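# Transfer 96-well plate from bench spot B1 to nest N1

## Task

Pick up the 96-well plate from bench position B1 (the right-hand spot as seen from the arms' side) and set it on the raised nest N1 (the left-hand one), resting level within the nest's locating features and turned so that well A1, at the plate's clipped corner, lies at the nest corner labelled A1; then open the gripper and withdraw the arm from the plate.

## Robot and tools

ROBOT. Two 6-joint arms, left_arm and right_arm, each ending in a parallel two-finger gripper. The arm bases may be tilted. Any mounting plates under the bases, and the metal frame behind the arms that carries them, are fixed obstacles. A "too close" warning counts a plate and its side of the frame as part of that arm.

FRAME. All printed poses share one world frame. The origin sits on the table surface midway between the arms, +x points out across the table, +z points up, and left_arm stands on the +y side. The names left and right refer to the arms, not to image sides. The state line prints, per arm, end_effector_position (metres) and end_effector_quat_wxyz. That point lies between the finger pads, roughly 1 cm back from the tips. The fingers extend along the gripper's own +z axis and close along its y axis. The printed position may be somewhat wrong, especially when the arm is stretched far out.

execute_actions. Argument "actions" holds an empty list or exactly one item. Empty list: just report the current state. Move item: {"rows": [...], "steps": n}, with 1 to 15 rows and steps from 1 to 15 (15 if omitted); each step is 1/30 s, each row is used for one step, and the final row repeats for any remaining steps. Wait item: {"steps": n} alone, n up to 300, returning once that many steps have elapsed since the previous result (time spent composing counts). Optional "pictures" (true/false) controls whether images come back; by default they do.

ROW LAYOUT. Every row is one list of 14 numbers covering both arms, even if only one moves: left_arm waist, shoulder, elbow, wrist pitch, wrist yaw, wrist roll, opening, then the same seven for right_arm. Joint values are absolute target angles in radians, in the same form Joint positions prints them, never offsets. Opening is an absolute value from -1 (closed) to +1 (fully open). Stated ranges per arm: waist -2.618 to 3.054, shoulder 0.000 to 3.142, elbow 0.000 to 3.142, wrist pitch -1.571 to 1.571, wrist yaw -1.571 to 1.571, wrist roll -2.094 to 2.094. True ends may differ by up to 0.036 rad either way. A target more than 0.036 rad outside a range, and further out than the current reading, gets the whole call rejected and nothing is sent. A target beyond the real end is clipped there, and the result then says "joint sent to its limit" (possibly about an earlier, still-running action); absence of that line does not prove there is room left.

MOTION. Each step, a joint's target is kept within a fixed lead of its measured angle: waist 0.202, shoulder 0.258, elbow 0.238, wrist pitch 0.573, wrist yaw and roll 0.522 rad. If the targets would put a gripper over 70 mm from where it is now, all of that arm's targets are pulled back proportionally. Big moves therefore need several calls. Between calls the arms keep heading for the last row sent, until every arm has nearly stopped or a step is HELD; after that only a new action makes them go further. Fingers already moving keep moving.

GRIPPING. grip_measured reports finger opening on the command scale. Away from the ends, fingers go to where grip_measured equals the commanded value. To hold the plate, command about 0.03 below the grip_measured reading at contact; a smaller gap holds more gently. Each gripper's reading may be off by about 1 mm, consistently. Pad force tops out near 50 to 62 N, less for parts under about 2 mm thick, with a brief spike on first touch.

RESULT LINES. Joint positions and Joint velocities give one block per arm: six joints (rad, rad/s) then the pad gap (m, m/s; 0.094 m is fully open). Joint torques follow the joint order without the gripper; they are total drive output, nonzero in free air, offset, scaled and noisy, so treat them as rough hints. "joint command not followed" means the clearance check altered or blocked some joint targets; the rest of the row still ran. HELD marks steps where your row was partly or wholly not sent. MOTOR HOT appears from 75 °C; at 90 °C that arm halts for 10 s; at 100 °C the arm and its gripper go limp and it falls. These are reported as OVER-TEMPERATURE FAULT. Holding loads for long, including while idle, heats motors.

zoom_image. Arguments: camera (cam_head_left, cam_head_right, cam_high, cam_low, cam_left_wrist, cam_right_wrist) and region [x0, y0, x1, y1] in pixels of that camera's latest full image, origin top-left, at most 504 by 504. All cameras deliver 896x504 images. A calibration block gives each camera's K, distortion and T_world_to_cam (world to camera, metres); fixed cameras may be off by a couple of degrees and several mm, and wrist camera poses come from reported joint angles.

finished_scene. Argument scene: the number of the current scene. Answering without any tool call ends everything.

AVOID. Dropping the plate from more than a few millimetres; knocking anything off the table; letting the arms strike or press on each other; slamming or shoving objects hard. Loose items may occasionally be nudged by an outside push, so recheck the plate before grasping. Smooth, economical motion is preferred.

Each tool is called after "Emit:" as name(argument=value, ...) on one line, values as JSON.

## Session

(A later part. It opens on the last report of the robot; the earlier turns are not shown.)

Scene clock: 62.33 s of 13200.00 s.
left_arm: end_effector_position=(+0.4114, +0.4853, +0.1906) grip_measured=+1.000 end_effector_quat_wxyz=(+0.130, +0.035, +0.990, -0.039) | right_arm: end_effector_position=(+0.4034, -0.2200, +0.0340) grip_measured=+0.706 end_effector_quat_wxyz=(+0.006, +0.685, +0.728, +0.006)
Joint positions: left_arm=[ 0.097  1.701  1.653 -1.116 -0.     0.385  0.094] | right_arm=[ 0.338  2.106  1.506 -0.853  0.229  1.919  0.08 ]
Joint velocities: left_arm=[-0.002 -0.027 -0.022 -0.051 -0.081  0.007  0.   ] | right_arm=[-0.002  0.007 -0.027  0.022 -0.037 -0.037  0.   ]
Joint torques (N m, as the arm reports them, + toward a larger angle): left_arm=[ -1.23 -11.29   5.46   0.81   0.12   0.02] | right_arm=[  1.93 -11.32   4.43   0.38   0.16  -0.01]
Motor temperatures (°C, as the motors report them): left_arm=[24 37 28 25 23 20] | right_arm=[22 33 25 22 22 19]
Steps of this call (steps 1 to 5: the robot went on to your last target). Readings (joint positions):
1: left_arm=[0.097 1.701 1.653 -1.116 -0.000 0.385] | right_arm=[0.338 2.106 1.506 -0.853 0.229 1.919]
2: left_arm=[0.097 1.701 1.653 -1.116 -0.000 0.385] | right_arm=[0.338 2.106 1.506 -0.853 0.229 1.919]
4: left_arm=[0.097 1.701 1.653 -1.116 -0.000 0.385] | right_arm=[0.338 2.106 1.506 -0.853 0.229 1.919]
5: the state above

Emit:
execute_actions(actions=[{"rows":[[0.1,1.7,1.65,-1.1,0,0.386,1,0.338,2.085,1.525,-0.875,0.245,1.92,0.675],[0.1,1.7,1.65,-1.1,0,0.386,1,0.338,2.08,1.535,-0.89,0.245,1.92,0.675],[0.1,1.7,1.65,-1.1,0,0.386,1,0.338,2.075,1.55,-0.915,0.245,1.92,0.675],[0.1,1.7,1.65,-1.1,0,0.386,1,0.338,2.07,1.57,-0.945,0.245,1.92,0.675],[0.1,1.7,1.65,-1.1,0,0.386,1,0.338,2.065,1.59,-0.975,0.245,1.92,0.675],[0.1,1.7,1.65,-1.1,0,0.386,1,0.338,2.06,1.61,-1.005,0.245,1.9,0.675],[0.1,1.7,1.65,-1.1,0,0.386,1,0.34,2.06,1.63,-1.035,0.245,1.85,0.675],[0.1,1.7,1.65,-1.1,0,0.386,1,0.345,2.06,1.65,-1.06,0.245,1.78,0.675],[0.1,1.7,1.65,-1.1,0,0.386,1,0.355,2.065,1.67,-1.085,0.245,1.7,0.675],[0.1,1.7,1.65,-1.1,0,0.386,1,0.37,2.075,1.69,-1.1,0.245,1.61,0.675],[0.1,1.7,1.65,-1.1,0,0.386,1,0.385,2.09,1.715,-1.115,0.245,1.52,0.675],[0.1,1.7,1.65,-1.1,0,0.386,1,0.4,2.11,1.74,-1.125,0.245,1.43,0.675],[0.1,1.7,1.65,-1.1,0,0.386,1,0.418,2.13,1.77,-1.135,0.25,1.34,0.675],[0.1,1.7,1.65,-1.1,0,0.386,1,0.436,2.15,1.8,-1.145,0.25,1.25,0.675],[0.1,1.7,1.65,-1.1,0,0.386,1,0.454,2.17,1.83,-1.155,0.25,1.16,0.675]]}], pictures=false)

Emit:
execute_actions(actions=[{"rows":[[0.1,1.7,1.65,-1.1,0,0.386,1,0.472,2.19,1.86,-1.165,0.25,1.07,0.675],[0.1,1.7,1.65,-1.1,0,0.386,1,0.49,2.21,1.89,-1.175,0.25,0.98,0.675],[0.1,1.7,1.65,-1.1,0,0.386,1,0.508,2.232,1.92,-1.185,0.25,0.89,0.675],[0.1,1.7,1.65,-1.1,0,0.386,1,0.526,2.254,1.95,-1.195,0.25,0.8,0.675],[0.1,1.7,1.65,-1.1,0,0.386,1,0.544,2.276,1.98,-1.205,0.25,0.71,0.675],[0.1,1.7,1.65,-1.1,0,0.386,1,0.562,2.298,2.01,-1.215,0.25,0.62,0.675],[0.1,1.7,1.65,-1.1,0,0.386,1,0.58,2.32,2.04,-1.225,0.25,0.53,0.675],[0.1,1.7,1.65,-1.1,0,0.386,1,0.598,2.342,2.07,-1.235,0.25,0.44,0.675],[0.1,1.7,1.65,-1.1,0,0.386,1,0.616,2.364,2.1,-1.245,0.25,0.35,0.675],[0.1,1.7,1.65,-1.1,0,0.386,1,0.634,2.386,2.13,-1.255,0.25,0.26,0.675],[0.1,1.7,1.65,-1.1,0,0.386,1,0.652,2.408,2.16,-1.265,0.25,0.17,0.675],[0.1,1.7,1.65,-1.1,0,0.386,1,0.67,2.43,2.19,-1.275,0.25,0.08,0.675],[0.1,1.7,1.65,-1.1,0,0.386,1,0.688,2.452,2.22,-1.285,0.25,-0.01,0.675],[0.1,1.7,1.65,-1.1,0,0.386,1,0.706,2.474,2.25,-1.29,0.25,-0.1,0.675],[0.1,1.7,1.65,-1.1,0,0.386,1,0.722,2.496,2.28,-1.29,0.25,-0.19,0.675]]}], pictures=false)

Emit:
execute_actions(actions=[{"rows":[[0.1,1.7,1.65,-1.1,0,0.386,1,0.737,2.518,2.31,-1.29,0.25,-0.28,0.675],[0.1,1.7,1.65,-1.1,0,0.386,1,0.75,2.538,2.34,-1.29,0.25,-0.37,0.675],[0.1,1.7,1.65,-1.1,0,0.386,1,0.762,2.556,2.365,-1.29,0.25,-0.46,0.675],[0.1,1.7,1.65,-1.1,0,0.386,1,0.772,2.572,2.385,-1.29,0.25,-0.54,0.675],[0.1,1.7,1.65,-1.1,0,0.386,1,0.78,2.586,2.4,-1.29,0.25,-0.6,0.675],[0.1,1.7,1.65,-1.1,0,0.386,1,0.786,2.598,2.415,-1.29,0.25,-0.63,0.675],[0.1,1.7,1.65,-1.1,0,0.386,1,0.79,2.608,2.425,-1.29,0.25,-0.63,0.675],[0.1,1.7,1.65,-1.1,0,0.386,1,0.79,2.617,2.43,-1.29,0.25,-0.63,0.675],[0.1,1.7,1.65,-1.1,0,0.386,1,0.79,2.625,2.43,-1.28,0.25,-0.63,0.675],[0.1,1.7,1.65,-1.1,0,0.386,1,0.79,2.632,2.43,-1.27,0.25,-0.63,0.675],[0.1,1.7,1.65,-1.1,0,0.386,1,0.79,2.639,2.43,-1.26,0.25,-0.63,0.675],[0.1,1.7,1.65,-1.1,0,0.386,1,0.79,2.645,2.43,-1.255,0.25,-0.63,0.675],[0.1,1.7,1.65,-1.1,0,0.386,1,0.79,2.651,2.43,-1.25,0.25,-0.63,0.675],[0.1,1.7,1.65,-1.1,0,0.386,1,0.79,2.656,2.43,-1.25,0.25,-0.63,0.675],[0.1,1.7,1.65,-1.1,0,0.386,1,0.79,2.66,2.43,-1.25,0.25,-0.63,0.675]]}], pictures=false)

Emit:
execute_actions(actions=[{"steps":15}])

Scene clock: 90.73 s of 13200.00 s.
left_arm: end_effector_position=(+0.4114, +0.4853, +0.1906) grip_measured=+1.000 end_effector_quat_wxyz=(+0.130, +0.035, +0.990, -0.039) | right_arm: end_effector_position=(+0.4232, -0.2010, +0.0898) grip_measured=+0.706 end_effector_quat_wxyz=(+0.013, +0.490, +0.872, +0.010)
Joint positions: left_arm=[ 0.097  1.701  1.653 -1.116 -0.     0.385  0.094] | right_arm=[ 0.391  2.124  1.757 -1.083  0.239  1.483  0.08 ]
Joint velocities: left_arm=[ 0.002  0.017 -0.007  0.007 -0.022 -0.066  0.   ] | right_arm=[ 0.52   0.359  0.916 -0.418  0.095 -2.176  0.001]
Joint torques (N m, as the arm reports them, + toward a larger angle): left_arm=[ -1.24 -11.29   5.48   0.81   0.12   0.03] | right_arm=[ 4.08 -9.11  6.4   0.26  0.02 -0.05]
Motor temperatures (°C, as the motors report them): left_arm=[24 37 28 26 23 20] | right_arm=[22 35 25 21 22 19]
Steps of this call (steps 1 to 15: the robot went on to your last target; steps 16 to 90: nothing new was sent; then 24.90 s passed at rest; steps 91 to 105: all 15 steps of this action). Readings (joint positions):
91: left_arm=[0.097 1.701 1.653 -1.116 -0.000 0.385] | right_arm=[0.338 2.106 1.506 -0.853 0.229 1.919]
92: left_arm=[0.097 1.701 1.653 -1.116 -0.000 0.385] | right_arm=[0.338 2.106 1.506 -0.853 0.229 1.919]
94: left_arm=[0.097 1.701 1.653 -1.116 -0.000 0.385] | right_arm=[0.338 2.105 1.516 -0.870 0.229 1.919]
98: left_arm=[0.097 1.701 1.653 -1.116 -0.000 0.385] | right_arm=[0.338 2.104 1.580 -0.952 0.229 1.887]
105: the state above

Scene clock: 91.23 s of 13200.00 s.
left_arm: end_effector_position=(+0.4114, +0.4853, +0.1906) grip_measured=+1.000 end_effector_quat_wxyz=(+0.130, +0.035, +0.990, -0.039) | right_arm: end_effector_position=(+0.3953, -0.0531, +0.0811) grip_measured=+0.706 end_effector_quat_wxyz=(+0.013, -0.277, +0.961, +0.009)
Joint positions: left_arm=[ 0.097  1.701  1.653 -1.116 -0.     0.385  0.094] | right_arm=[ 0.675  2.469  2.196 -1.245  0.241  0.19   0.08 ]
Joint velocities: left_arm=[-0.002 -0.007 -0.012 -0.066 -0.037  0.081  0.   ] | right_arm=[ 0.466  0.623  0.842 -0.183 -0.022 -2.484 -0.001]
Joint torques (N m, as the arm reports them, + toward a larger angle): left_arm=[ -1.25 -11.3    5.46   0.81   0.12   0.02] | right_arm=[  3.81 -13.72   7.48   0.28   0.04  -0.05]
Motor temperatures (°C, as the motors report them): left_arm=[24 37 28 26 23 20] | right_arm=[22 35 25 21 22 19]
Steps of this call (steps 1 to 15: all 15 steps of this action). Readings (joint positions):
1: left_arm=[0.097 1.701 1.653 -1.116 -0.000 0.385] | right_arm=[0.410 2.139 1.789 -1.094 0.240 1.405]
2: left_arm=[0.097 1.701 1.653 -1.116 -0.000 0.385] | right_arm=[0.431 2.157 1.821 -1.105 0.241 1.325]
4: left_arm=[0.097 1.701 1.653 -1.116 -0.000 0.385] | right_arm=[0.474 2.200 1.881 -1.125 0.241 1.158]
8: left_arm=[0.097 1.701 1.653 -1.116 -0.000 0.385] | right_arm=[0.554 2.301 1.995 -1.168 0.241 0.812]
15: the state above

Scene clock: 91.73 s of 13200.00 s.
left_arm: end_effector_position=(+0.4114, +0.4853, +0.1906) grip_measured=+1.000 end_effector_quat_wxyz=(+0.130, +0.035, +0.990, -0.039) | right_arm: end_effector_position=(+0.3684, +0.0124, +0.0596) grip_measured=+0.707 end_effector_quat_wxyz=(+0.026, -0.662, +0.749, +0.004)
Joint positions: left_arm=[ 0.097  1.701  1.653 -1.116 -0.     0.385  0.094] | right_arm=[ 0.79   2.652  2.396 -1.268  0.246 -0.583  0.08 ]
Joint velocities: left_arm=[-0.002  0.012  0.017 -0.066 -0.037 -0.066  0.   ] | right_arm=[-0.032  0.188 -0.007 -0.022 -0.051 -0.271 -0.   ]
Joint torques (N m, as the arm reports them, + toward a larger angle): left_arm=[ -1.25 -11.31   5.47   0.81   0.11   0.03] | right_arm=[  2.92 -13.74   7.66   0.58  -0.03  -0.11]
Motor temperatures (°C, as the motors report them): left_arm=[24 37 28 26 23 20] | right_arm=[22 35 26 21 22 19]
Steps of this call (steps 1 to 15: all 15 steps of this action). Readings (joint positions):
1: left_arm=[0.097 1.701 1.653 -1.116 -0.000 0.385] | right_arm=[0.692 2.490 2.227 -1.253 0.241 0.100]
2: left_arm=[0.097 1.701 1.653 -1.116 -0.000 0.385] | right_arm=[0.708 2.511 2.257 -1.258 0.241 0.010]
4: left_arm=[0.097 1.701 1.653 -1.116 -0.000 0.385] | right_arm=[0.739 2.549 2.312 -1.264 0.242 -0.168]
8: left_arm=[0.097 1.701 1.653 -1.116 -0.000 0.385] | right_arm=[0.784 2.603 2.381 -1.268 0.242 -0.434]
15: the state above

Scene clock: 92.23 s of 13200.00 s.
left_arm: end_effector_position=(+0.4114, +0.4853, +0.1906) grip_measured=+1.000 end_effector_quat_wxyz=(+0.130, +0.035, +0.990, -0.039) | right_arm: end_effector_position=(+0.3661, +0.0111, +0.0498) grip_measured=+0.707 end_effector_quat_wxyz=(+0.017, -0.677, +0.736, +0.000)
Joint positions: left_arm=[ 0.097  1.701  1.653 -1.116 -0.     0.385  0.094] | right_arm=[ 0.789  2.672  2.396 -1.268  0.25  -0.62   0.08 ]
Joint velocities: left_arm=[-0.012 -0.002  0.017  0.081 -0.066 -0.007  0.   ] | right_arm=[-0.022  0.002  0.007 -0.051 -0.051 -0.051  0.   ]
Joint torques (N m, as the arm reports them, + toward a larger angle): left_arm=[ -1.26 -11.29   5.47   0.82   0.12   0.03] | right_arm=[  2.98 -14.5    7.6    0.52  -0.02  -0.14]
Motor temperatures (°C, as the motors report them): left_arm=[24 37 28 26 23 20] | right_arm=[22 35 26 21 22 19]
Steps of this call (steps 1 to 15: the robot went on to your last target). Readings (joint positions):
1: left_arm=[0.097 1.701 1.653 -1.116 -0.000 0.385] | right_arm=[0.789 2.658 2.396 -1.268 0.247 -0.591]
2: left_arm=[0.097 1.701 1.653 -1.116 -0.000 0.385] | right_arm=[0.789 2.664 2.396 -1.268 0.248 -0.597]
4: left_arm=[0.097 1.701 1.653 -1.116 -0.000 0.385] | right_arm=[0.789 2.670 2.396 -1.268 0.249 -0.606]
8: left_arm=[0.097 1.701 1.653 -1.116 -0.000 0.385] | right_arm=[0.789 2.672 2.396 -1.268 0.249 -0.615]
15: the state above
camera_calibration (this result's frames):
cam_left_wrist: T_world_to_cam=[[-0.232939, -0.971783, 0.0371094, 0.561874], [-0.914543, 0.231875, 0.331429, 0.240762], [-0.330682, 0.0432647, -0.94275, 0.384222], [0, 0, 0, 1]] pos_world=[0.478125, 0.47357, 0.261579]
cam_right_wrist: T_world_to_cam=[[0.988898, -0.147114, 0.0209532, -0.363259], [-0.12538, -0.750363, 0.649026, 0.0361959], [-0.0797582, -0.644448, -0.760477, 0.187719], [0, 0, 0, 1]] pos_world=[0.378736, 0.0946947, 0.126875]

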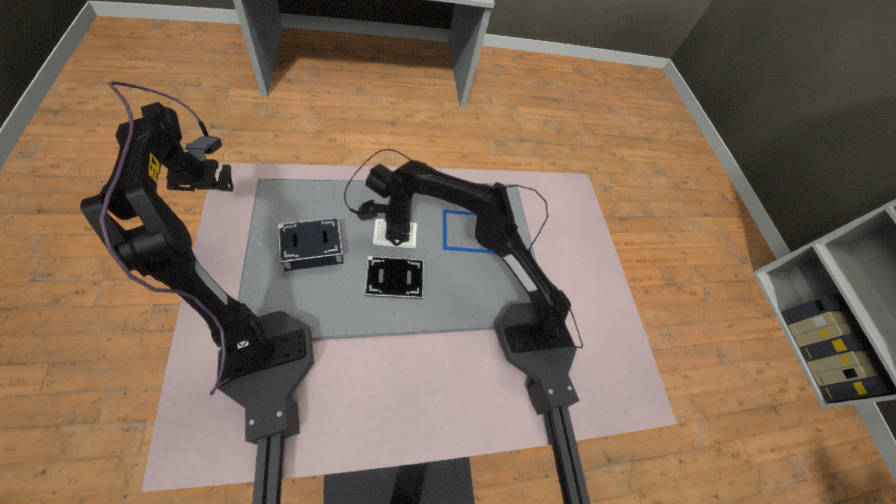

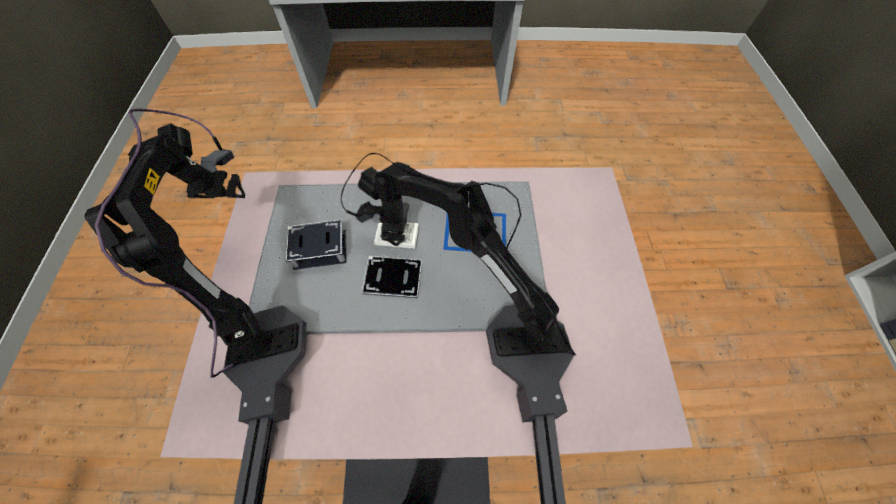

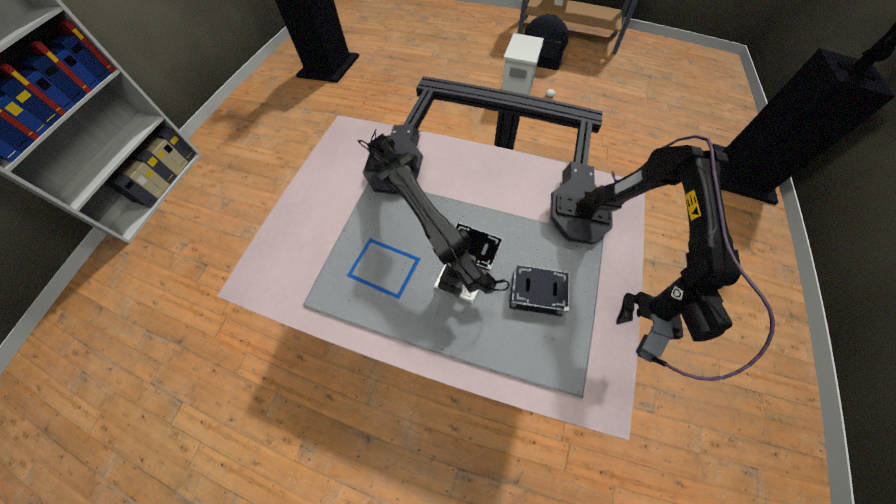

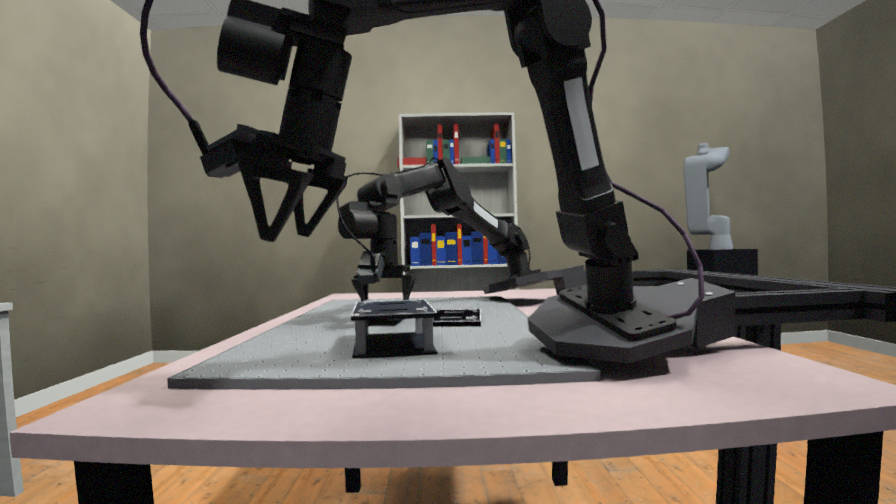

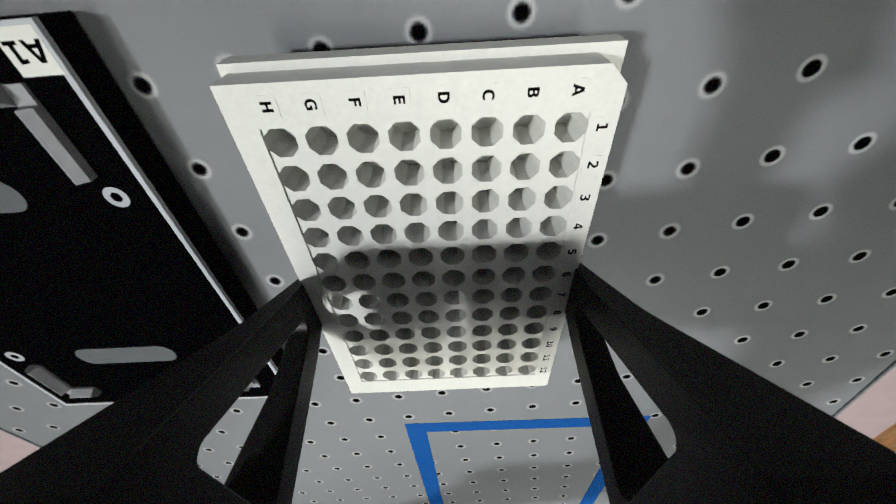

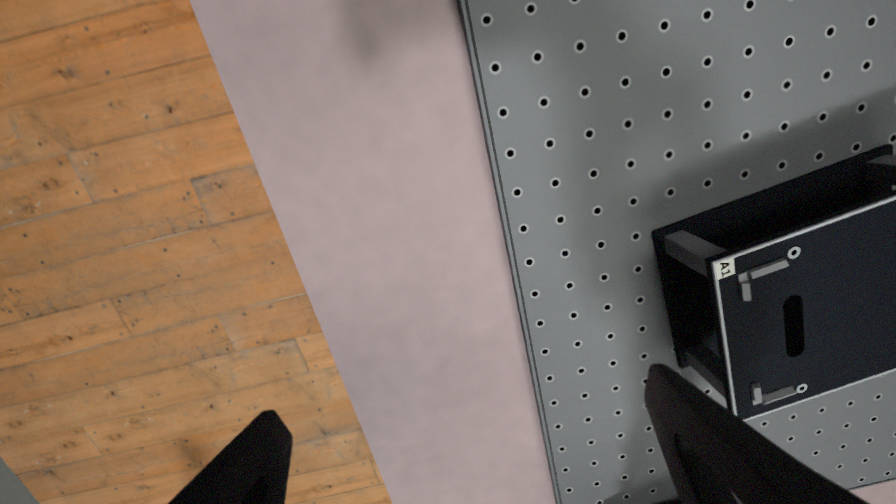

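Emit:
execute_actions(actions=[{"rows":[[0.1,1.7,1.65,-1.1,0,0.386,1,0.79,2.68,2.41,-1.24,0.25,-0.63,0.675],[0.1,1.7,1.65,-1.1,0,0.386,1,0.79,2.685,2.41,-1.235,0.25,-0.63,0.675],[0.1,1.7,1.65,-1.1,0,0.386,1,0.79,2.688,2.41,-1.23,0.25,-0.63,0.675],[0.1,1.7,1.65,-1.1,0,0.386,1,0.79,2.69,2.41,-1.225,0.25,-0.63,0.675],[0.1,1.7,1.65,-1.1,0,0.386,1,0.79,2.692,2.41,-1.225,0.25,-0.63,0.675],[0.1,1.7,1.65,-1.1,0,0.386,1,0.79,2.694,2.41,-1.225,0.25,-0.63,0.675],[0.1,1.7,1.65,-1.1,0,0.386,1,0.79,2.696,2.41,-1.225,0.25,-0.63,0.675],[0.1,1.7,1.65,-1.1,0,0.386,1,0.79,2.698,2.41,-1.225,0.25,-0.63,0.675],[0.1,1.7,1.65,-1.1,0,0.386,1,0.79,2.7,2.41,-1.225,0.25,-0.63,0.675],[0.1,1.7,1.65,-1.1,0,0.386,1,0.79,2.702,2.41,-1.225,0.25,-0.63,0.675],[0.1,1.7,1.65,-1.1,0,0.386,1,0.79,2.704,2.41,-1.225,0.25,-0.63,0.675],[0.1,1.7,1.65,-1.1,0,0.386,1,0.79,2.707,2.41,-1.225,0.25,-0.63,0.675],[0.1,1.7,1.65,-1.1,0,0.386,1,0.79,2.71,2.41,-1.225,0.25,-0.63,0.675],[0.1,1.7,1.65,-1.1,0,0.386,1,0.79,2.713,2.41,-1.225,0.25,-0.63,0.675],[0.1,1.7,1.65,-1.1,0,0.386,1,0.79,2.716,2.41,-1.225,0.25,-0.63,0.675]]}], pictures=false)

Emit:
execute_actions(actions=[{"steps":6}], pictures=false)

Scene clock: 106.43 s of 13200.00 s.
left_arm: end_effector_position=(+0.4114, +0.4853, +0.1906) grip_measured=+1.000 end_effector_quat_wxyz=(+0.130, +0.035, +0.990, -0.039) | right_arm: end_effector_position=(+0.3652, +0.0146, +0.0374) grip_measured=+0.707 end_effector_quat_wxyz=(+0.016, -0.678, +0.735, -0.002)
Joint positions: left_arm=[ 0.097  1.701  1.653 -1.116 -0.     0.385  0.094] | right_arm=[ 0.789  2.698  2.396 -1.245  0.254 -0.622  0.08 ]
Joint velocities: left_arm=[ 0.007 -0.007  0.007  0.007  0.007 -0.037  0.   ] | right_arm=[ 0.007  0.007 -0.007  0.007 -0.007  0.051  0.   ]
Joint torques (N m, as the arm reports them, + toward a larger angle): left_arm=[ -1.26 -11.3    5.47   0.82   0.12   0.03] | right_arm=[  2.97 -12.28   6.37   0.56  -0.05  -0.13]
Motor temperatures (°C, as the motors report them): left_arm=[24 38 28 26 23 20] | right_arm=[22 39 27 22 22 19]
Steps of this call (steps 1 to 15: the robot went on to your last target; steps 16 to 90: nothing new was sent; then 10.70 s passed at rest; steps 91 to 105: all 15 steps of this action). Readings (joint positions):
91: left_arm=[0.097 1.701 1.653 -1.116 -0.000 0.385] | right_arm=[0.789 2.672 2.396 -1.267 0.250 -0.621]
92: left_arm=[0.097 1.701 1.653 -1.116 -0.000 0.385] | right_arm=[0.789 2.673 2.396 -1.265 0.250 -0.621]
94: left_arm=[0.097 1.701 1.653 -1.116 -0.000 0.385] | right_arm=[0.789 2.678 2.396 -1.258 0.250 -0.621]
98: left_arm=[0.097 1.701 1.653 -1.116 -0.000 0.385] | right_arm=[0.789 2.694 2.396 -1.250 0.250 -0.621]
105: the state above

Scene clock: 106.63 s of 13200.00 s.
left_arm: end_effector_position=(+0.4114, +0.4853, +0.1906) grip_measured=+1.000 end_effector_quat_wxyz=(+0.130, +0.035, +0.990, -0.039) | right_arm: end_effector_position=(+0.3653, +0.0145, +0.0373) grip_measured=+0.707 end_effector_quat_wxyz=(+0.016, -0.678, +0.735, -0.002)
Joint positions: left_arm=[ 0.097  1.701  1.653 -1.116 -0.     0.385  0.094] | right_arm=[ 0.789  2.699  2.396 -1.244  0.254 -0.622  0.08 ]
Joint velocities: left_arm=[ 0.012  0.002  0.007  0.037 -0.095 -0.066  0.   ] | right_arm=[ 0.012 -0.002 -0.012 -0.022 -0.007 -0.007 -0.   ]
Joint torques (N m, as the arm reports them, + toward a larger angle): left_arm=[ -1.23 -11.3    5.49   0.81   0.12   0.02] | right_arm=[  2.84 -12.51   6.36   0.53  -0.03  -0.12]
Motor temperatures (°C, as the motors report them): left_arm=[24 38 28 26 23 20] | right_arm=[22 39 27 22 22 19]
Steps of this call (steps 1 to 6: the robot went on to your last target). Readings (joint positions):
1: left_arm=[0.097 1.701 1.653 -1.116 -0.000 0.385] | right_arm=[0.789 2.698 2.396 -1.244 0.254 -0.622]
2: left_arm=[0.097 1.701 1.653 -1.116 -0.000 0.385] | right_arm=[0.789 2.699 2.396 -1.244 0.254 -0.622]
4: left_arm=[0.097 1.701 1.653 -1.116 -0.000 0.385] | right_arm=[0.789 2.699 2.396 -1.244 0.254 -0.622]
6: the state above

Same as before. Release, retreat, bring left (q6≈0.865).

Emit:
execute_actions(actions=[{"rows":[[0.1,1.7,1.65,-1.1,0,0.386,1,0.79,2.685,2.41,-1.24,0.25,-0.63,0.675],[0.1,1.7,1.65,-1.1,0,0.386,1,0.79,2.685,2.41,-1.24,0.25,-0.63,0.72],[0.1,1.7,1.65,-1.1,0,0.386,1,0.79,2.685,2.41,-1.24,0.25,-0.63,0.76],[0.1,1.7,1.65,-1.1,0,0.386,1,0.79,2.685,2.41,-1.24,0.25,-0.63,1],[0.1,1.7,1.65,-1.1,0,0.386,1,0.79,2.685,2.41,-1.24,0.25,-0.63,1],[0.1,1.7,1.65,-1.1,0,0.386,1,0.79,2.67,2.41,-1.27,0.25,-0.63,1],[0.1,1.7,1.65,-1.1,0,0.386,1,0.79,2.66,2.41,-1.28,0.25,-0.63,1],[0.1,1.7,1.65,-1.1,0,0.386,1,0.79,2.65,2.41,-1.29,0.25,-0.63,1],[0.1,1.7,1.66,-1.1,0,0.386,1,0.79,2.635,2.41,-1.3,0.25,-0.63,1],[0.1,1.7,1.67,-1.12,-0.05,0.45,1,0.79,2.62,2.41,-1.31,0.25,-0.63,1],[0.08,1.7,1.68,-1.14,-0.1,0.5,1,0.79,2.6,2.41,-1.33,0.25,-0.63,1],[0.05,1.7,1.69,-1.16,-0.15,0.6,1,0.79,2.57,2.41,-1.35,0.25,-0.63,1],[0.01,1.7,1.7,-1.18,-0.2,0.7,1,0.79,2.53,2.38,-1.35,0.25,-0.63,1],[-0.03,1.71,1.71,-1.2,-0.25,0.8,1,0.76,2.49,2.35,-1.35,0.25,-0.63,1],[-0.08,1.72,1.72,-1.22,-0.25,0.87,1,0.72,2.44,2.31,-1.35,0.25,-0.63,1]]}], pictures=false)

Emit:
execute_actions(actions=[{"rows":[[-0.13,1.74,1.74,-1.24,-0.25,0.87,1,0.67,2.38,2.26,-1.35,0.25,-0.63,1],[-0.18,1.76,1.76,-1.245,-0.25,0.87,1,0.62,2.32,2.21,-1.35,0.25,-0.63,1],[-0.23,1.78,1.78,-1.245,-0.25,0.87,1,0.57,2.26,2.16,-1.35,0.25,-0.63,1],[-0.28,1.81,1.8,-1.245,-0.25,0.87,1,0.52,2.2,2.11,-1.35,0.25,-0.63,1],[-0.33,1.84,1.82,-1.245,-0.25,0.87,1,0.47,2.14,2.06,-1.35,0.25,-0.63,1],[-0.38,1.87,1.84,-1.245,-0.25,0.87,1,0.42,2.08,2.01,-1.35,0.25,-0.63,1],[-0.43,1.9,1.86,-1.245,-0.25,0.87,1,0.37,2.02,1.96,-1.35,0.25,-0.63,1],[-0.48,1.93,1.88,-1.245,-0.25,0.87,1,0.32,1.96,1.91,-1.35,0.25,-0.63,1],[-0.53,1.96,1.9,-1.245,-0.25,0.87,1,0.27,1.9,1.86,-1.35,0.25,-0.63,1],[-0.58,1.99,1.92,-1.245,-0.25,0.87,1,0.22,1.84,1.81,-1.35,0.25,-0.63,1],[-0.63,2.02,1.94,-1.245,-0.25,0.87,1,0.17,1.78,1.76,-1.35,0.25,-0.63,1],[-0.68,2.05,1.96,-1.245,-0.25,0.87,1,0.12,1.72,1.71,-1.35,0.25,-0.63,1],[-0.73,2.085,1.98,-1.245,-0.25,0.87,1,0.08,1.66,1.66,-1.35,0.25,-0.63,1],[-0.78,2.12,2.0,-1.245,-0.25,0.87,1,0.05,1.6,1.6,-1.35,0.25,-0.63,1],[-0.825,2.155,2.02,-1.245,-0.25,0.87,1,0.02,1.55,1.55,-1.35,0.25,-0.63,1]]}], pictures=false)

Emit:
execute_actions(actions=[{"rows":[[-0.865,2.19,2.045,-1.245,-0.25,0.87,1,0,1.5,1.5,-1.35,0.25,-0.63,1],[-0.9,2.23,2.07,-1.245,-0.25,0.87,1,0,1.45,1.45,-1.35,0.25,-0.63,1],[-0.93,2.27,2.095,-1.245,-0.25,0.87,1,0,1.42,1.42,-1.35,0.25,-0.63,1],[-0.955,2.31,2.12,-1.245,-0.25,0.87,1,0,1.4,1.4,-1.35,0.25,-0.63,1],[-0.975,2.35,2.145,-1.245,-0.25,0.87,1,0,1.4,1.4,-1.35,0.25,-0.63,1],[-0.99,2.39,2.17,-1.245,-0.25,0.87,1,0,1.4,1.4,-1.35,0.25,-0.63,1],[-1.0,2.425,2.19,-1.245,-0.25,0.87,1,0,1.4,1.4,-1.35,0.25,-0.63,1],[-1.003,2.46,2.21,-1.245,-0.25,0.87,1,0,1.4,1.4,-1.35,0.25,-0.63,1],[-1.003,2.49,2.225,-1.245,-0.25,0.87,1,0,1.4,1.4,-1.35,0.25,-0.63,1],[-1.003,2.515,2.24,-1.245,-0.25,0.87,1,0,1.4,1.4,-1.35,0.25,-0.63,1],[-1.003,2.54,2.25,-1.245,-0.25,0.87,1,0,1.4,1.4,-1.35,0.25,-0.63,1],[-1.003,2.56,2.255,-1.245,-0.25,0.87,1,0,1.4,1.4,-1.35,0.25,-0.63,1],[-1.003,2.575,2.26,-1.245,-0.25,0.87,1,0,1.4,1.4,-1.35,0.25,-0.63,1],[-1.003,2.587,2.26,-1.245,-0.25,0.87,1,0,1.4,1.4,-1.35,0.25,-0.63,1],[-1.003,2.597,2.26,-1.245,-0.25,0.87,1,0,1.4,1.4,-1.35,0.25,-0.63,1]]}], pictures=false)

Emit:
execute_actions(actions=[{"steps":20}])

Scene clock: 137.93 s of 13200.00 s.
left_arm: end_effector_position=(+0.4070, +0.4847, +0.1960) grip_measured=+1.000 end_effector_quat_wxyz=(+0.098, +0.171, +0.980, +0.032) | right_arm: end_effector_position=(+0.3684, -0.0048, +0.0817) grip_measured=+1.000 end_effector_quat_wxyz=(+0.020, -0.675, +0.738, -0.001)
Joint positions: left_arm=[ 0.028  1.703  1.675 -1.158 -0.152  0.608  0.094] | right_arm=[ 0.782  2.58   2.353 -1.311  0.252 -0.622  0.094]
Joint velocities: left_arm=[-1.004  0.076  0.3   -0.447 -0.842  1.663  0.   ] | right_arm=[-0.154 -1.131 -0.657 -0.11  -0.081  0.007  0.   ]
Joint torques (N m, as the arm reports them, + toward a larger angle): left_arm=[-5.71 -9.92  7.48  0.67  0.4   0.09] | right_arm=[ -0.3  -17.58   5.61   0.18   0.14  -0.04]
Motor temperatures (°C, as the motors report them): left_arm=[24 38 28 26 23 20] | right_arm=[22 39 27 22 22 19]
Steps of this call (steps 1 to 15: the robot went on to your last target; steps 16 to 90: nothing new was sent; then 27.80 s passed at rest; steps 91 to 105: all 15 steps of this action). Readings (joint positions):
91: left_arm=[0.097 1.701 1.653 -1.116 -0.000 0.385] | right_arm=[0.789 2.699 2.396 -1.244 0.254 -0.622]
92: left_arm=[0.097 1.701 1.653 -1.116 -0.000 0.385] | right_arm=[0.789 2.699 2.396 -1.244 0.254 -0.622]
94: left_arm=[0.097 1.701 1.653 -1.116 -0.000 0.385] | right_arm=[0.789 2.699 2.396 -1.244 0.254 -0.622]
98: left_arm=[0.097 1.701 1.653 -1.116 -0.000 0.385] | right_arm=[0.789 2.696 2.396 -1.255 0.254 -0.622]
105: the state above

Scene clock: 138.43 s of 13200.00 s.
left_arm: end_effector_position=(+0.4377, +0.1694, +0.1874) grip_measured=+1.000 end_effector_quat_wxyz=(+0.101, +0.619, +0.779, +0.019) | right_arm: end_effector_position=(+0.4094, -0.3185, +0.1709) grip_measured=+1.000 end_effector_quat_wxyz=(+0.004, -0.426, +0.904, -0.025)
Joint positions: left_arm=[-0.727  2.1    1.965 -1.217 -0.252  0.855  0.094] | right_arm=[ 0.19   1.855  1.745 -1.31   0.254 -0.622  0.094]
Joint velocities: left_arm=[-1.37   0.965  0.554 -0.007 -0.037  0.007  0.   ] | right_arm=[-1.595 -1.556 -1.551 -0.022  0.051 -0.051  0.   ]
Joint torques (N m, as the arm reports them, + toward a larger angle): left_arm=[ -4.39 -13.4    6.78   0.41   0.08   0.07] | right_arm=[  2.76 -11.31   4.81   0.12  -0.04  -0.1 ]
Motor temperatures (°C, as the motors report them): left_arm=[24 38 28 26 23 20] | right_arm=[22 39 27 22 22 19]
Steps of this call (steps 1 to 15: all 15 steps of this action). Readings (joint positions):
1: left_arm=[-0.013 1.709 1.689 -1.174 -0.177 0.659] | right_arm=[0.771 2.539 2.328 -1.314 0.250 -0.622]
2: left_arm=[-0.062 1.718 1.707 -1.188 -0.196 0.700] | right_arm=[0.756 2.496 2.304 -1.315 0.247 -0.622]
4: left_arm=[-0.172 1.751 1.750 -1.204 -0.220 0.760] | right_arm=[0.706 2.408 2.251 -1.316 0.245 -0.622]
8: left_arm=[-0.388 1.861 1.835 -1.211 -0.239 0.822] | right_arm=[0.552 2.216 2.098 -1.312 0.246 -0.622]
15: the state above

Scene clock: 138.93 s of 13200.00 s.
left_arm: end_effector_position=(+0.3706, +0.0076, +0.0749) grip_measured=+1.000 end_effector_quat_wxyz=(+0.024, +0.747, +0.664, +0.006) | right_arm: end_effector_position=(+0.3134, -0.4122, +0.2164) grip_measured=+1.000 end_effector_quat_wxyz=(+0.011, -0.330, +0.943, -0.049)
Joint positions: left_arm=[-1.013  2.585  2.225 -1.225 -0.249  0.866  0.094] | right_arm=[-0.011  1.396  1.414 -1.367  0.263 -0.623  0.094]
Joint velocities: left_arm=[ 0.159  0.486 -0.002 -0.154  0.022 -0.037  0.   ] | right_arm=[-0.012  0.061  0.007  0.022 -0.022  0.037  0.   ]
Joint torques (N m, as the arm reports them, + toward a larger angle): left_arm=[ -3.79 -17.62   7.64   0.24   0.04   0.05] | right_arm=[ 1.38 -5.84  4.34  0.53 -0.07 -0.1 ]
Motor temperatures (°C, as the motors report them): left_arm=[24 38 29 26 23 20] | right_arm=[22 39 27 22 22 19]
Steps of this call (steps 1 to 15: all 15 steps of this action). Readings (joint positions):
1: left_arm=[-0.775 2.135 1.987 -1.218 -0.252 0.857] | right_arm=[0.133 1.800 1.689 -1.309 0.256 -0.622]
2: left_arm=[-0.821 2.170 2.010 -1.219 -0.252 0.859] | right_arm=[0.078 1.738 1.626 -1.305 0.259 -0.622]
4: left_arm=[-0.904 2.243 2.060 -1.221 -0.252 0.861] | right_arm=[-0.009 1.595 1.490 -1.310 0.270 -0.622]
8: left_arm=[-1.011 2.392 2.157 -1.223 -0.250 0.865] | right_arm=[-0.022 1.397 1.414 -1.368 0.273 -0.623]
15: the state above

Scene clock: 139.60 s of 13200.00 s.
left_arm: end_effector_position=(+0.3718, +0.0150, +0.0596) grip_measured=+1.000 end_effector_quat_wxyz=(+0.005, +0.745, +0.667, +0.007) | right_arm: end_effector_position=(+0.3135, -0.4117, +0.2158) grip_measured=+1.000 end_effector_quat_wxyz=(+0.010, -0.330, +0.943, -0.047)
Joint positions: left_arm=[-0.995  2.619  2.235 -1.236 -0.252  0.866  0.094] | right_arm=[-0.011  1.399  1.414 -1.367  0.261 -0.623  0.094]
Joint velocities: left_arm=[-0.007 -0.007 -0.012 -0.022 -0.037  0.022  0.   ] | right_arm=[ 0.002 -0.012 -0.002 -0.007  0.022  0.037  0.   ]
Joint torques (N m, as the arm reports them, + toward a larger angle): left_arm=[ -4.61 -18.22   6.9    0.23   0.06   0.06] | right_arm=[ 1.41 -5.59  4.45  0.54 -0.07 -0.07]
Motor temperatures (°C, as the motors report them): left_arm=[24 38 29 26 23 20] | right_arm=[22 38 27 22 22 19]
Steps of this call (steps 1 to 20: the robot went on to your last target). Readings (joint positions):
1: left_arm=[-1.007 2.599 2.225 -1.227 -0.249 0.866] | right_arm=[-0.011 1.398 1.414 -1.367 0.263 -0.623]
2: left_arm=[-1.002 2.610 2.225 -1.229 -0.250 0.866] | right_arm=[-0.011 1.399 1.414 -1.367 0.262 -0.623]
4: left_arm=[-0.996 2.619 2.225 -1.233 -0.251 0.866] | right_arm=[-0.011 1.399 1.414 -1.367 0.262 -0.623]
8: left_arm=[-0.995 2.619 2.233 -1.236 -0.252 0.866] | right_arm=[-0.011 1.399 1.414 -1.367 0.262 -0.623]
20: the state above
camera_calibration (this result's frames):
cam_left_wrist: T_world_to_cam=[[-0.964359, 0.264579, -0.00313434, 0.356332], [0.214381, 0.788227, 0.576835, -0.0856901], [0.155089, 0.555604, -0.816855, 0.0721806], [0, 0, 0, 1]] pos_world=[0.350808, -0.0668384, 0.109507]
cam_right_wrist: T_world_to_cam=[[0.569841, -0.816108, 0.0961718, -0.537202], [-0.643365, -0.370263, 0.670065, -0.0810885], [-0.511236, -0.443704, -0.736046, 0.249877], [0, 0, 0, 1]] pos_world=[0.381697, -0.357568, 0.28992]

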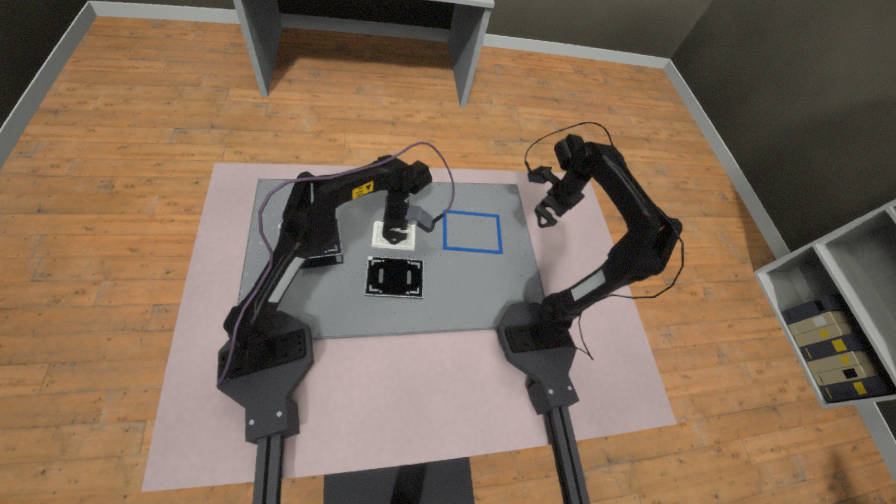

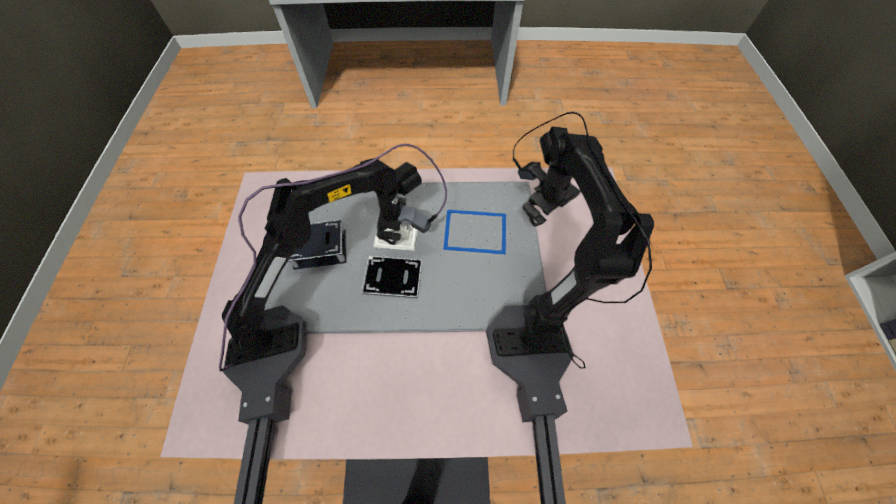

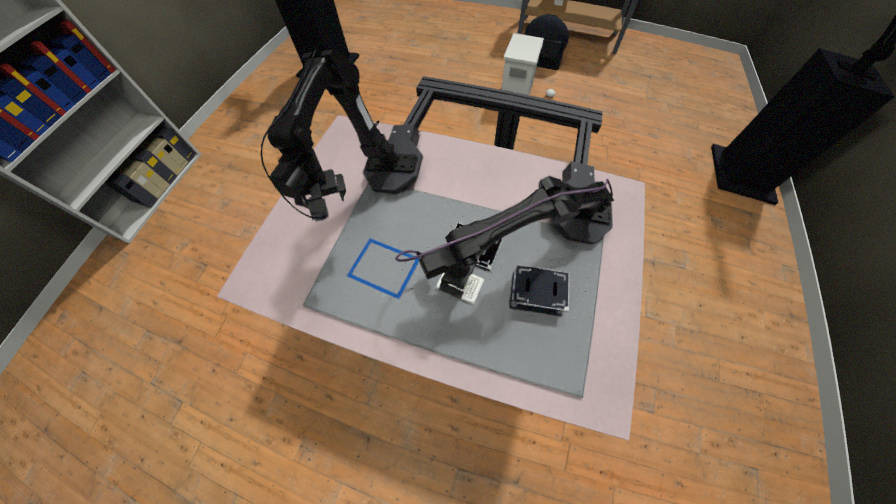

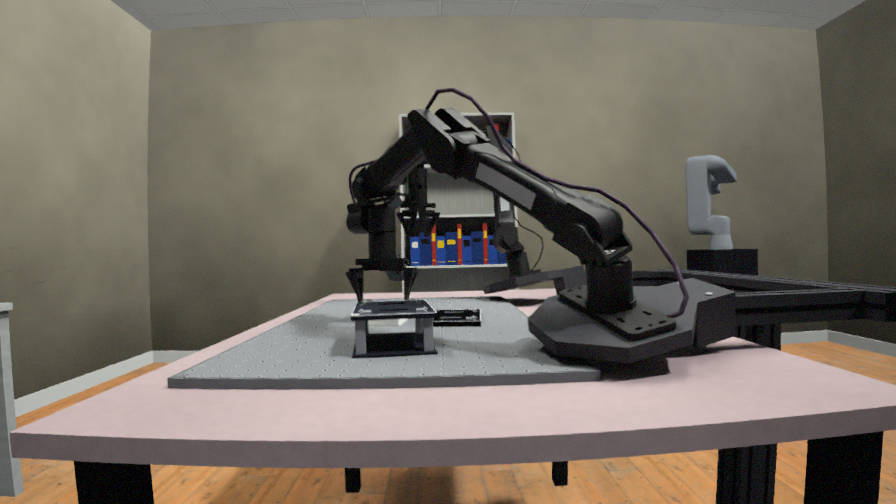

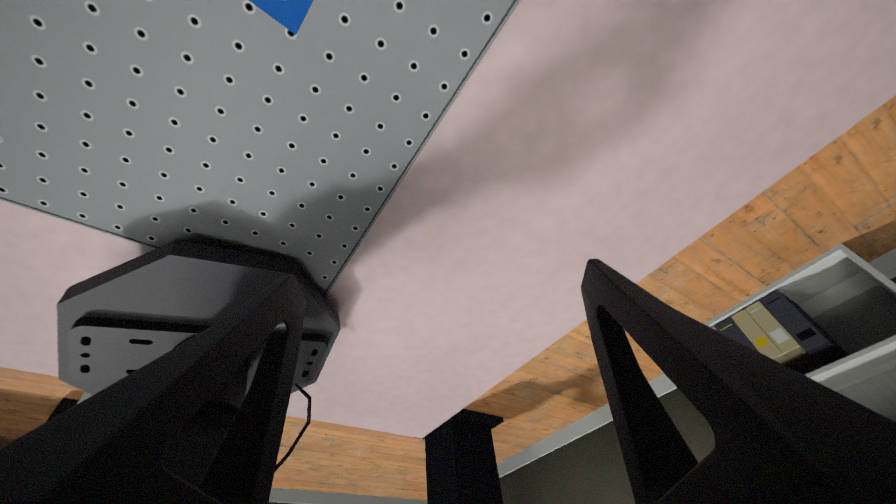

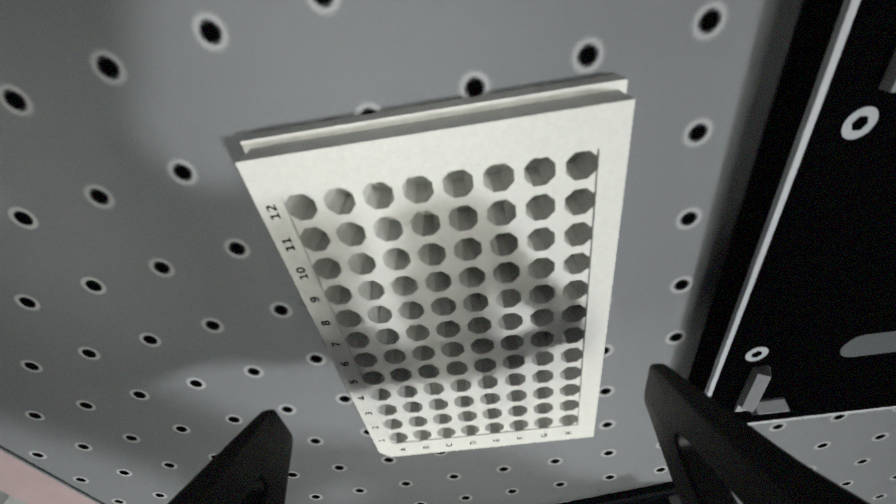

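Emit:
execute_actions(actions=[{"rows":[[-1,2.61,2.255,-1.235,-0.25,0.87,1,0,1.4,1.4,-1.35,0.25,-0.63,1],[-1,2.63,2.25,-1.22,-0.25,0.87,1,0,1.4,1.4,-1.35,0.25,-0.63,1],[-1,2.635,2.25,-1.215,-0.25,0.87,1,0,1.4,1.4,-1.35,0.25,-0.63,1],[-1,2.64,2.25,-1.21,-0.25,0.87,1,0,1.4,1.4,-1.35,0.25,-0.63,1],[-1,2.645,2.25,-1.205,-0.25,0.87,1,0,1.4,1.4,-1.35,0.25,-0.63,1],[-1,2.65,2.25,-1.2,-0.25,0.87,1,0,1.4,1.4,-1.35,0.25,-0.63,1],[-1,2.655,2.25,-1.195,-0.25,0.87,1,0,1.4,1.4,-1.35,0.25,-0.63,1],[-1,2.66,2.25,-1.19,-0.25,0.87,1,0,1.4,1.4,-1.35,0.25,-0.63,1],[-1,2.668,2.25,-1.185,-0.25,0.87,1,0,1.4,1.4,-1.35,0.25,-0.63,1]],"steps":15}])

Scene clock: 158.77 s of 13200.00 s.
left_arm: end_effector_position=(+0.3702, +0.0096, +0.0393) grip_measured=+1.000 end_effector_quat_wxyz=(+0.000, +0.745, +0.667, +0.007) | right_arm: end_effector_position=(+0.3135, -0.4117, +0.2158) grip_measured=+1.000 end_effector_quat_wxyz=(+0.010, -0.330, +0.943, -0.047)
Joint positions: left_arm=[-0.995  2.663  2.235 -1.201 -0.253  0.866  0.094] | right_arm=[-0.011  1.399  1.414 -1.367  0.261 -0.623  0.094]
Joint velocities: left_arm=[ 0.022 -0.007 -0.012  0.066  0.022  0.007  0.   ] | right_arm=[-0.007 -0.007 -0.007 -0.007 -0.022 -0.007  0.   ]
Joint torques (N m, as the arm reports them, + toward a larger angle): left_arm=[ -4.2  -16.11   6.24   0.32   0.03   0.01] | right_arm=[ 1.31 -5.63  4.34  0.57 -0.05 -0.07]
Motor temperatures (°C, as the motors report them): left_arm=[24 46 30 25 23 20] | right_arm=[22 34 26 22 22 19]
Steps of this call (steps 1 to 15: the robot went on to your last target; steps 16 to 100: nothing new was sent; then 15.33 s passed at rest; steps 101 to 115: all 15 steps of this action). Readings (joint positions):
101: left_arm=[-0.995 2.619 2.235 -1.236 -0.252 0.866] | right_arm=[-0.011 1.399 1.414 -1.367 0.261 -0.623]
102: left_arm=[-0.995 2.619 2.235 -1.236 -0.252 0.866] | right_arm=[-0.011 1.399 1.414 -1.367 0.261 -0.623]
104: left_arm=[-0.995 2.620 2.235 -1.233 -0.252 0.866] | right_arm=[-0.011 1.399 1.414 -1.367 0.261 -0.623]
108: left_arm=[-0.995 2.633 2.235 -1.219 -0.252 0.866] | right_arm=[-0.011 1.399 1.414 -1.367 0.261 -0.623]
115: the state above
camera_calibration (this result's frames):
cam_left_wrist: T_world_to_cam=[[-0.963704, 0.266943, 0.00394948, 0.355613], [0.21953, 0.783945, 0.580721, -0.0714402], [0.151924, 0.560511, -0.814093, 0.0599145], [0, 0, 0, 1]] pos_world=[0.349286, -0.072506, 0.0888583]
cam_right_wrist: T_world_to_cam=[[0.569841, -0.816108, 0.0961718, -0.537202], [-0.643365, -0.370263, 0.670065, -0.0810885], [-0.511236, -0.443704, -0.736046, 0.249877], [0, 0, 0, 1]] pos_world=[0.381697, -0.357568, 0.28992]

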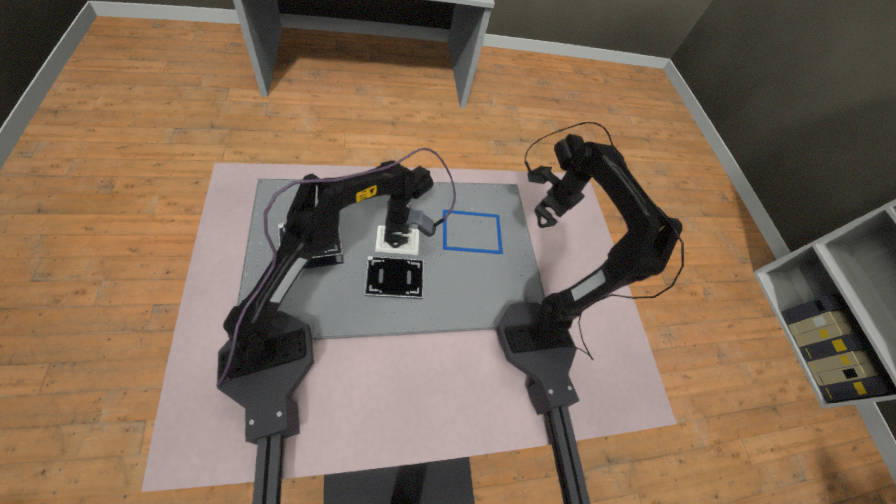

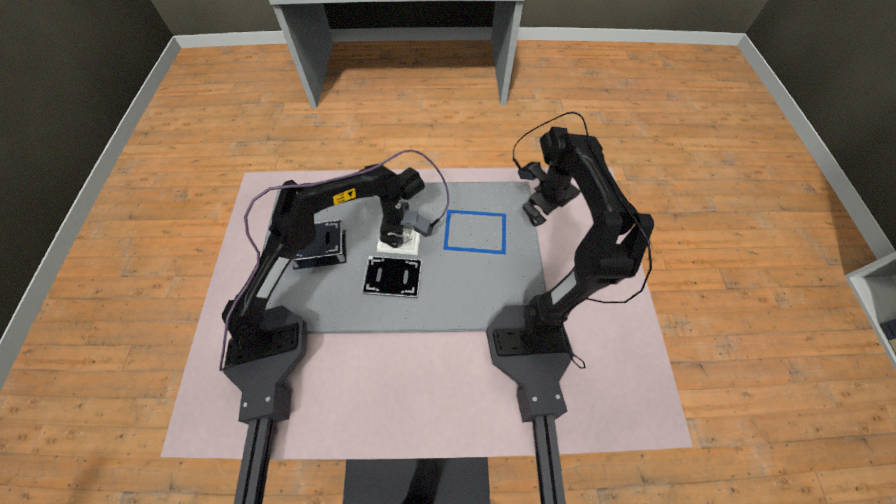

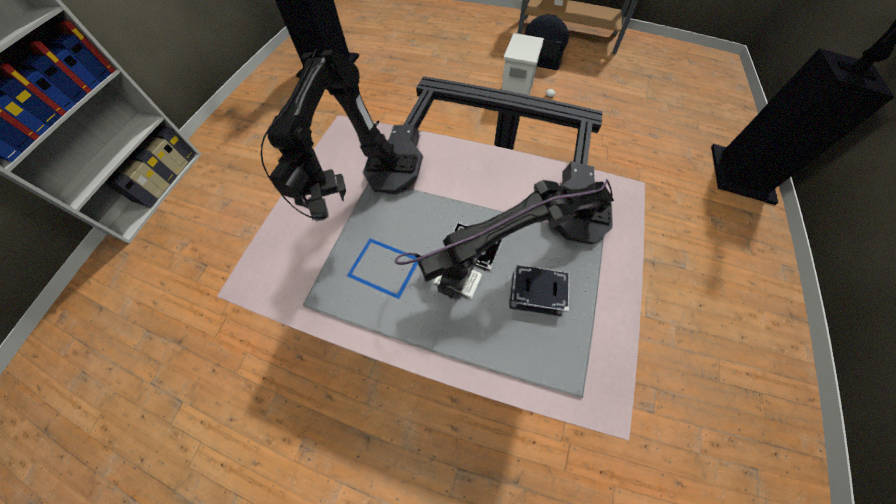

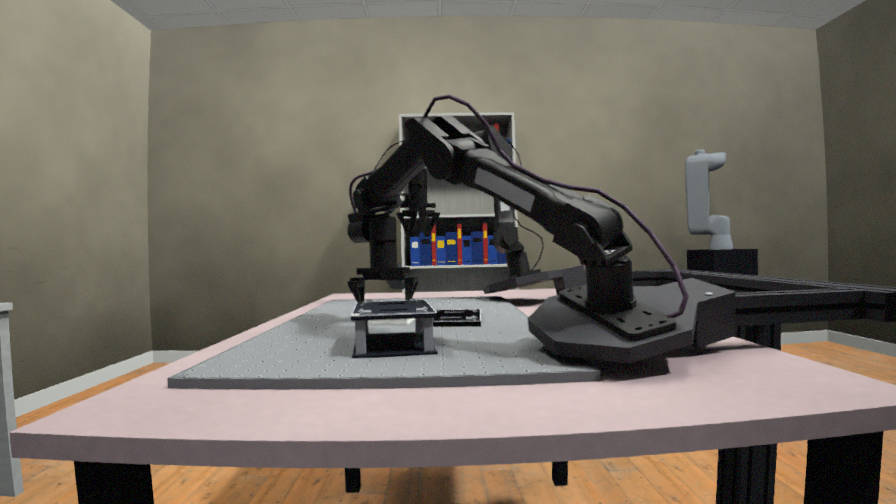

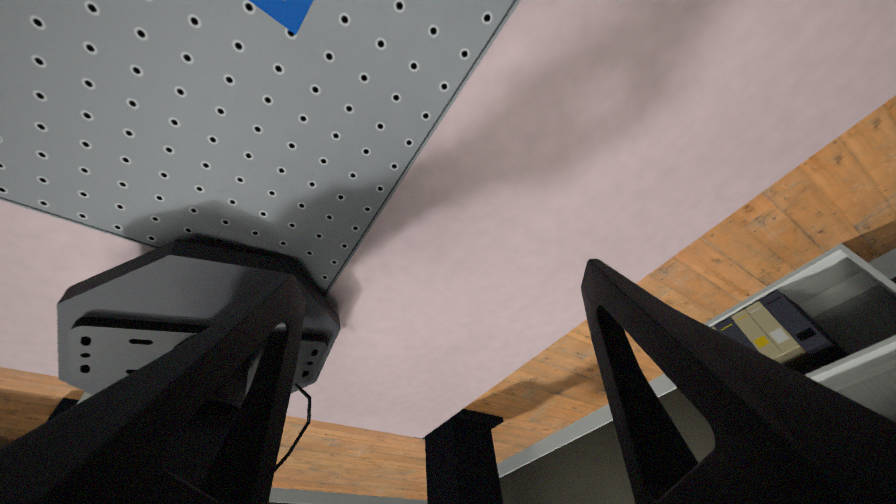

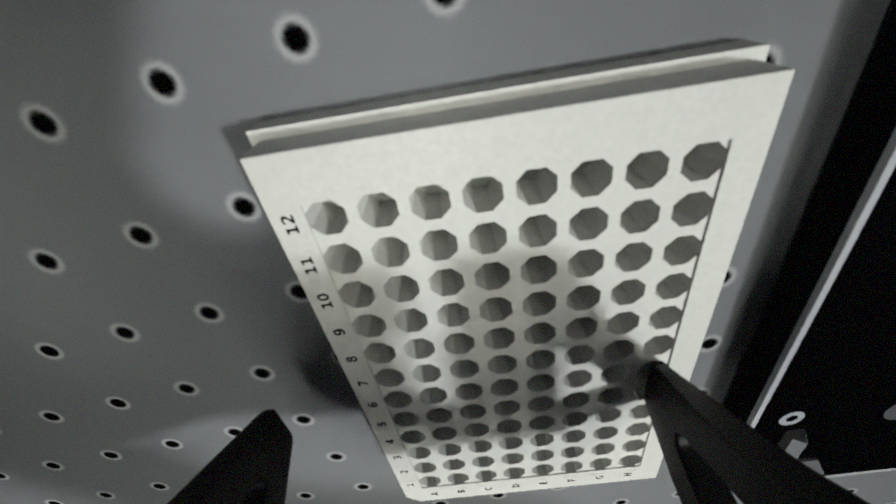

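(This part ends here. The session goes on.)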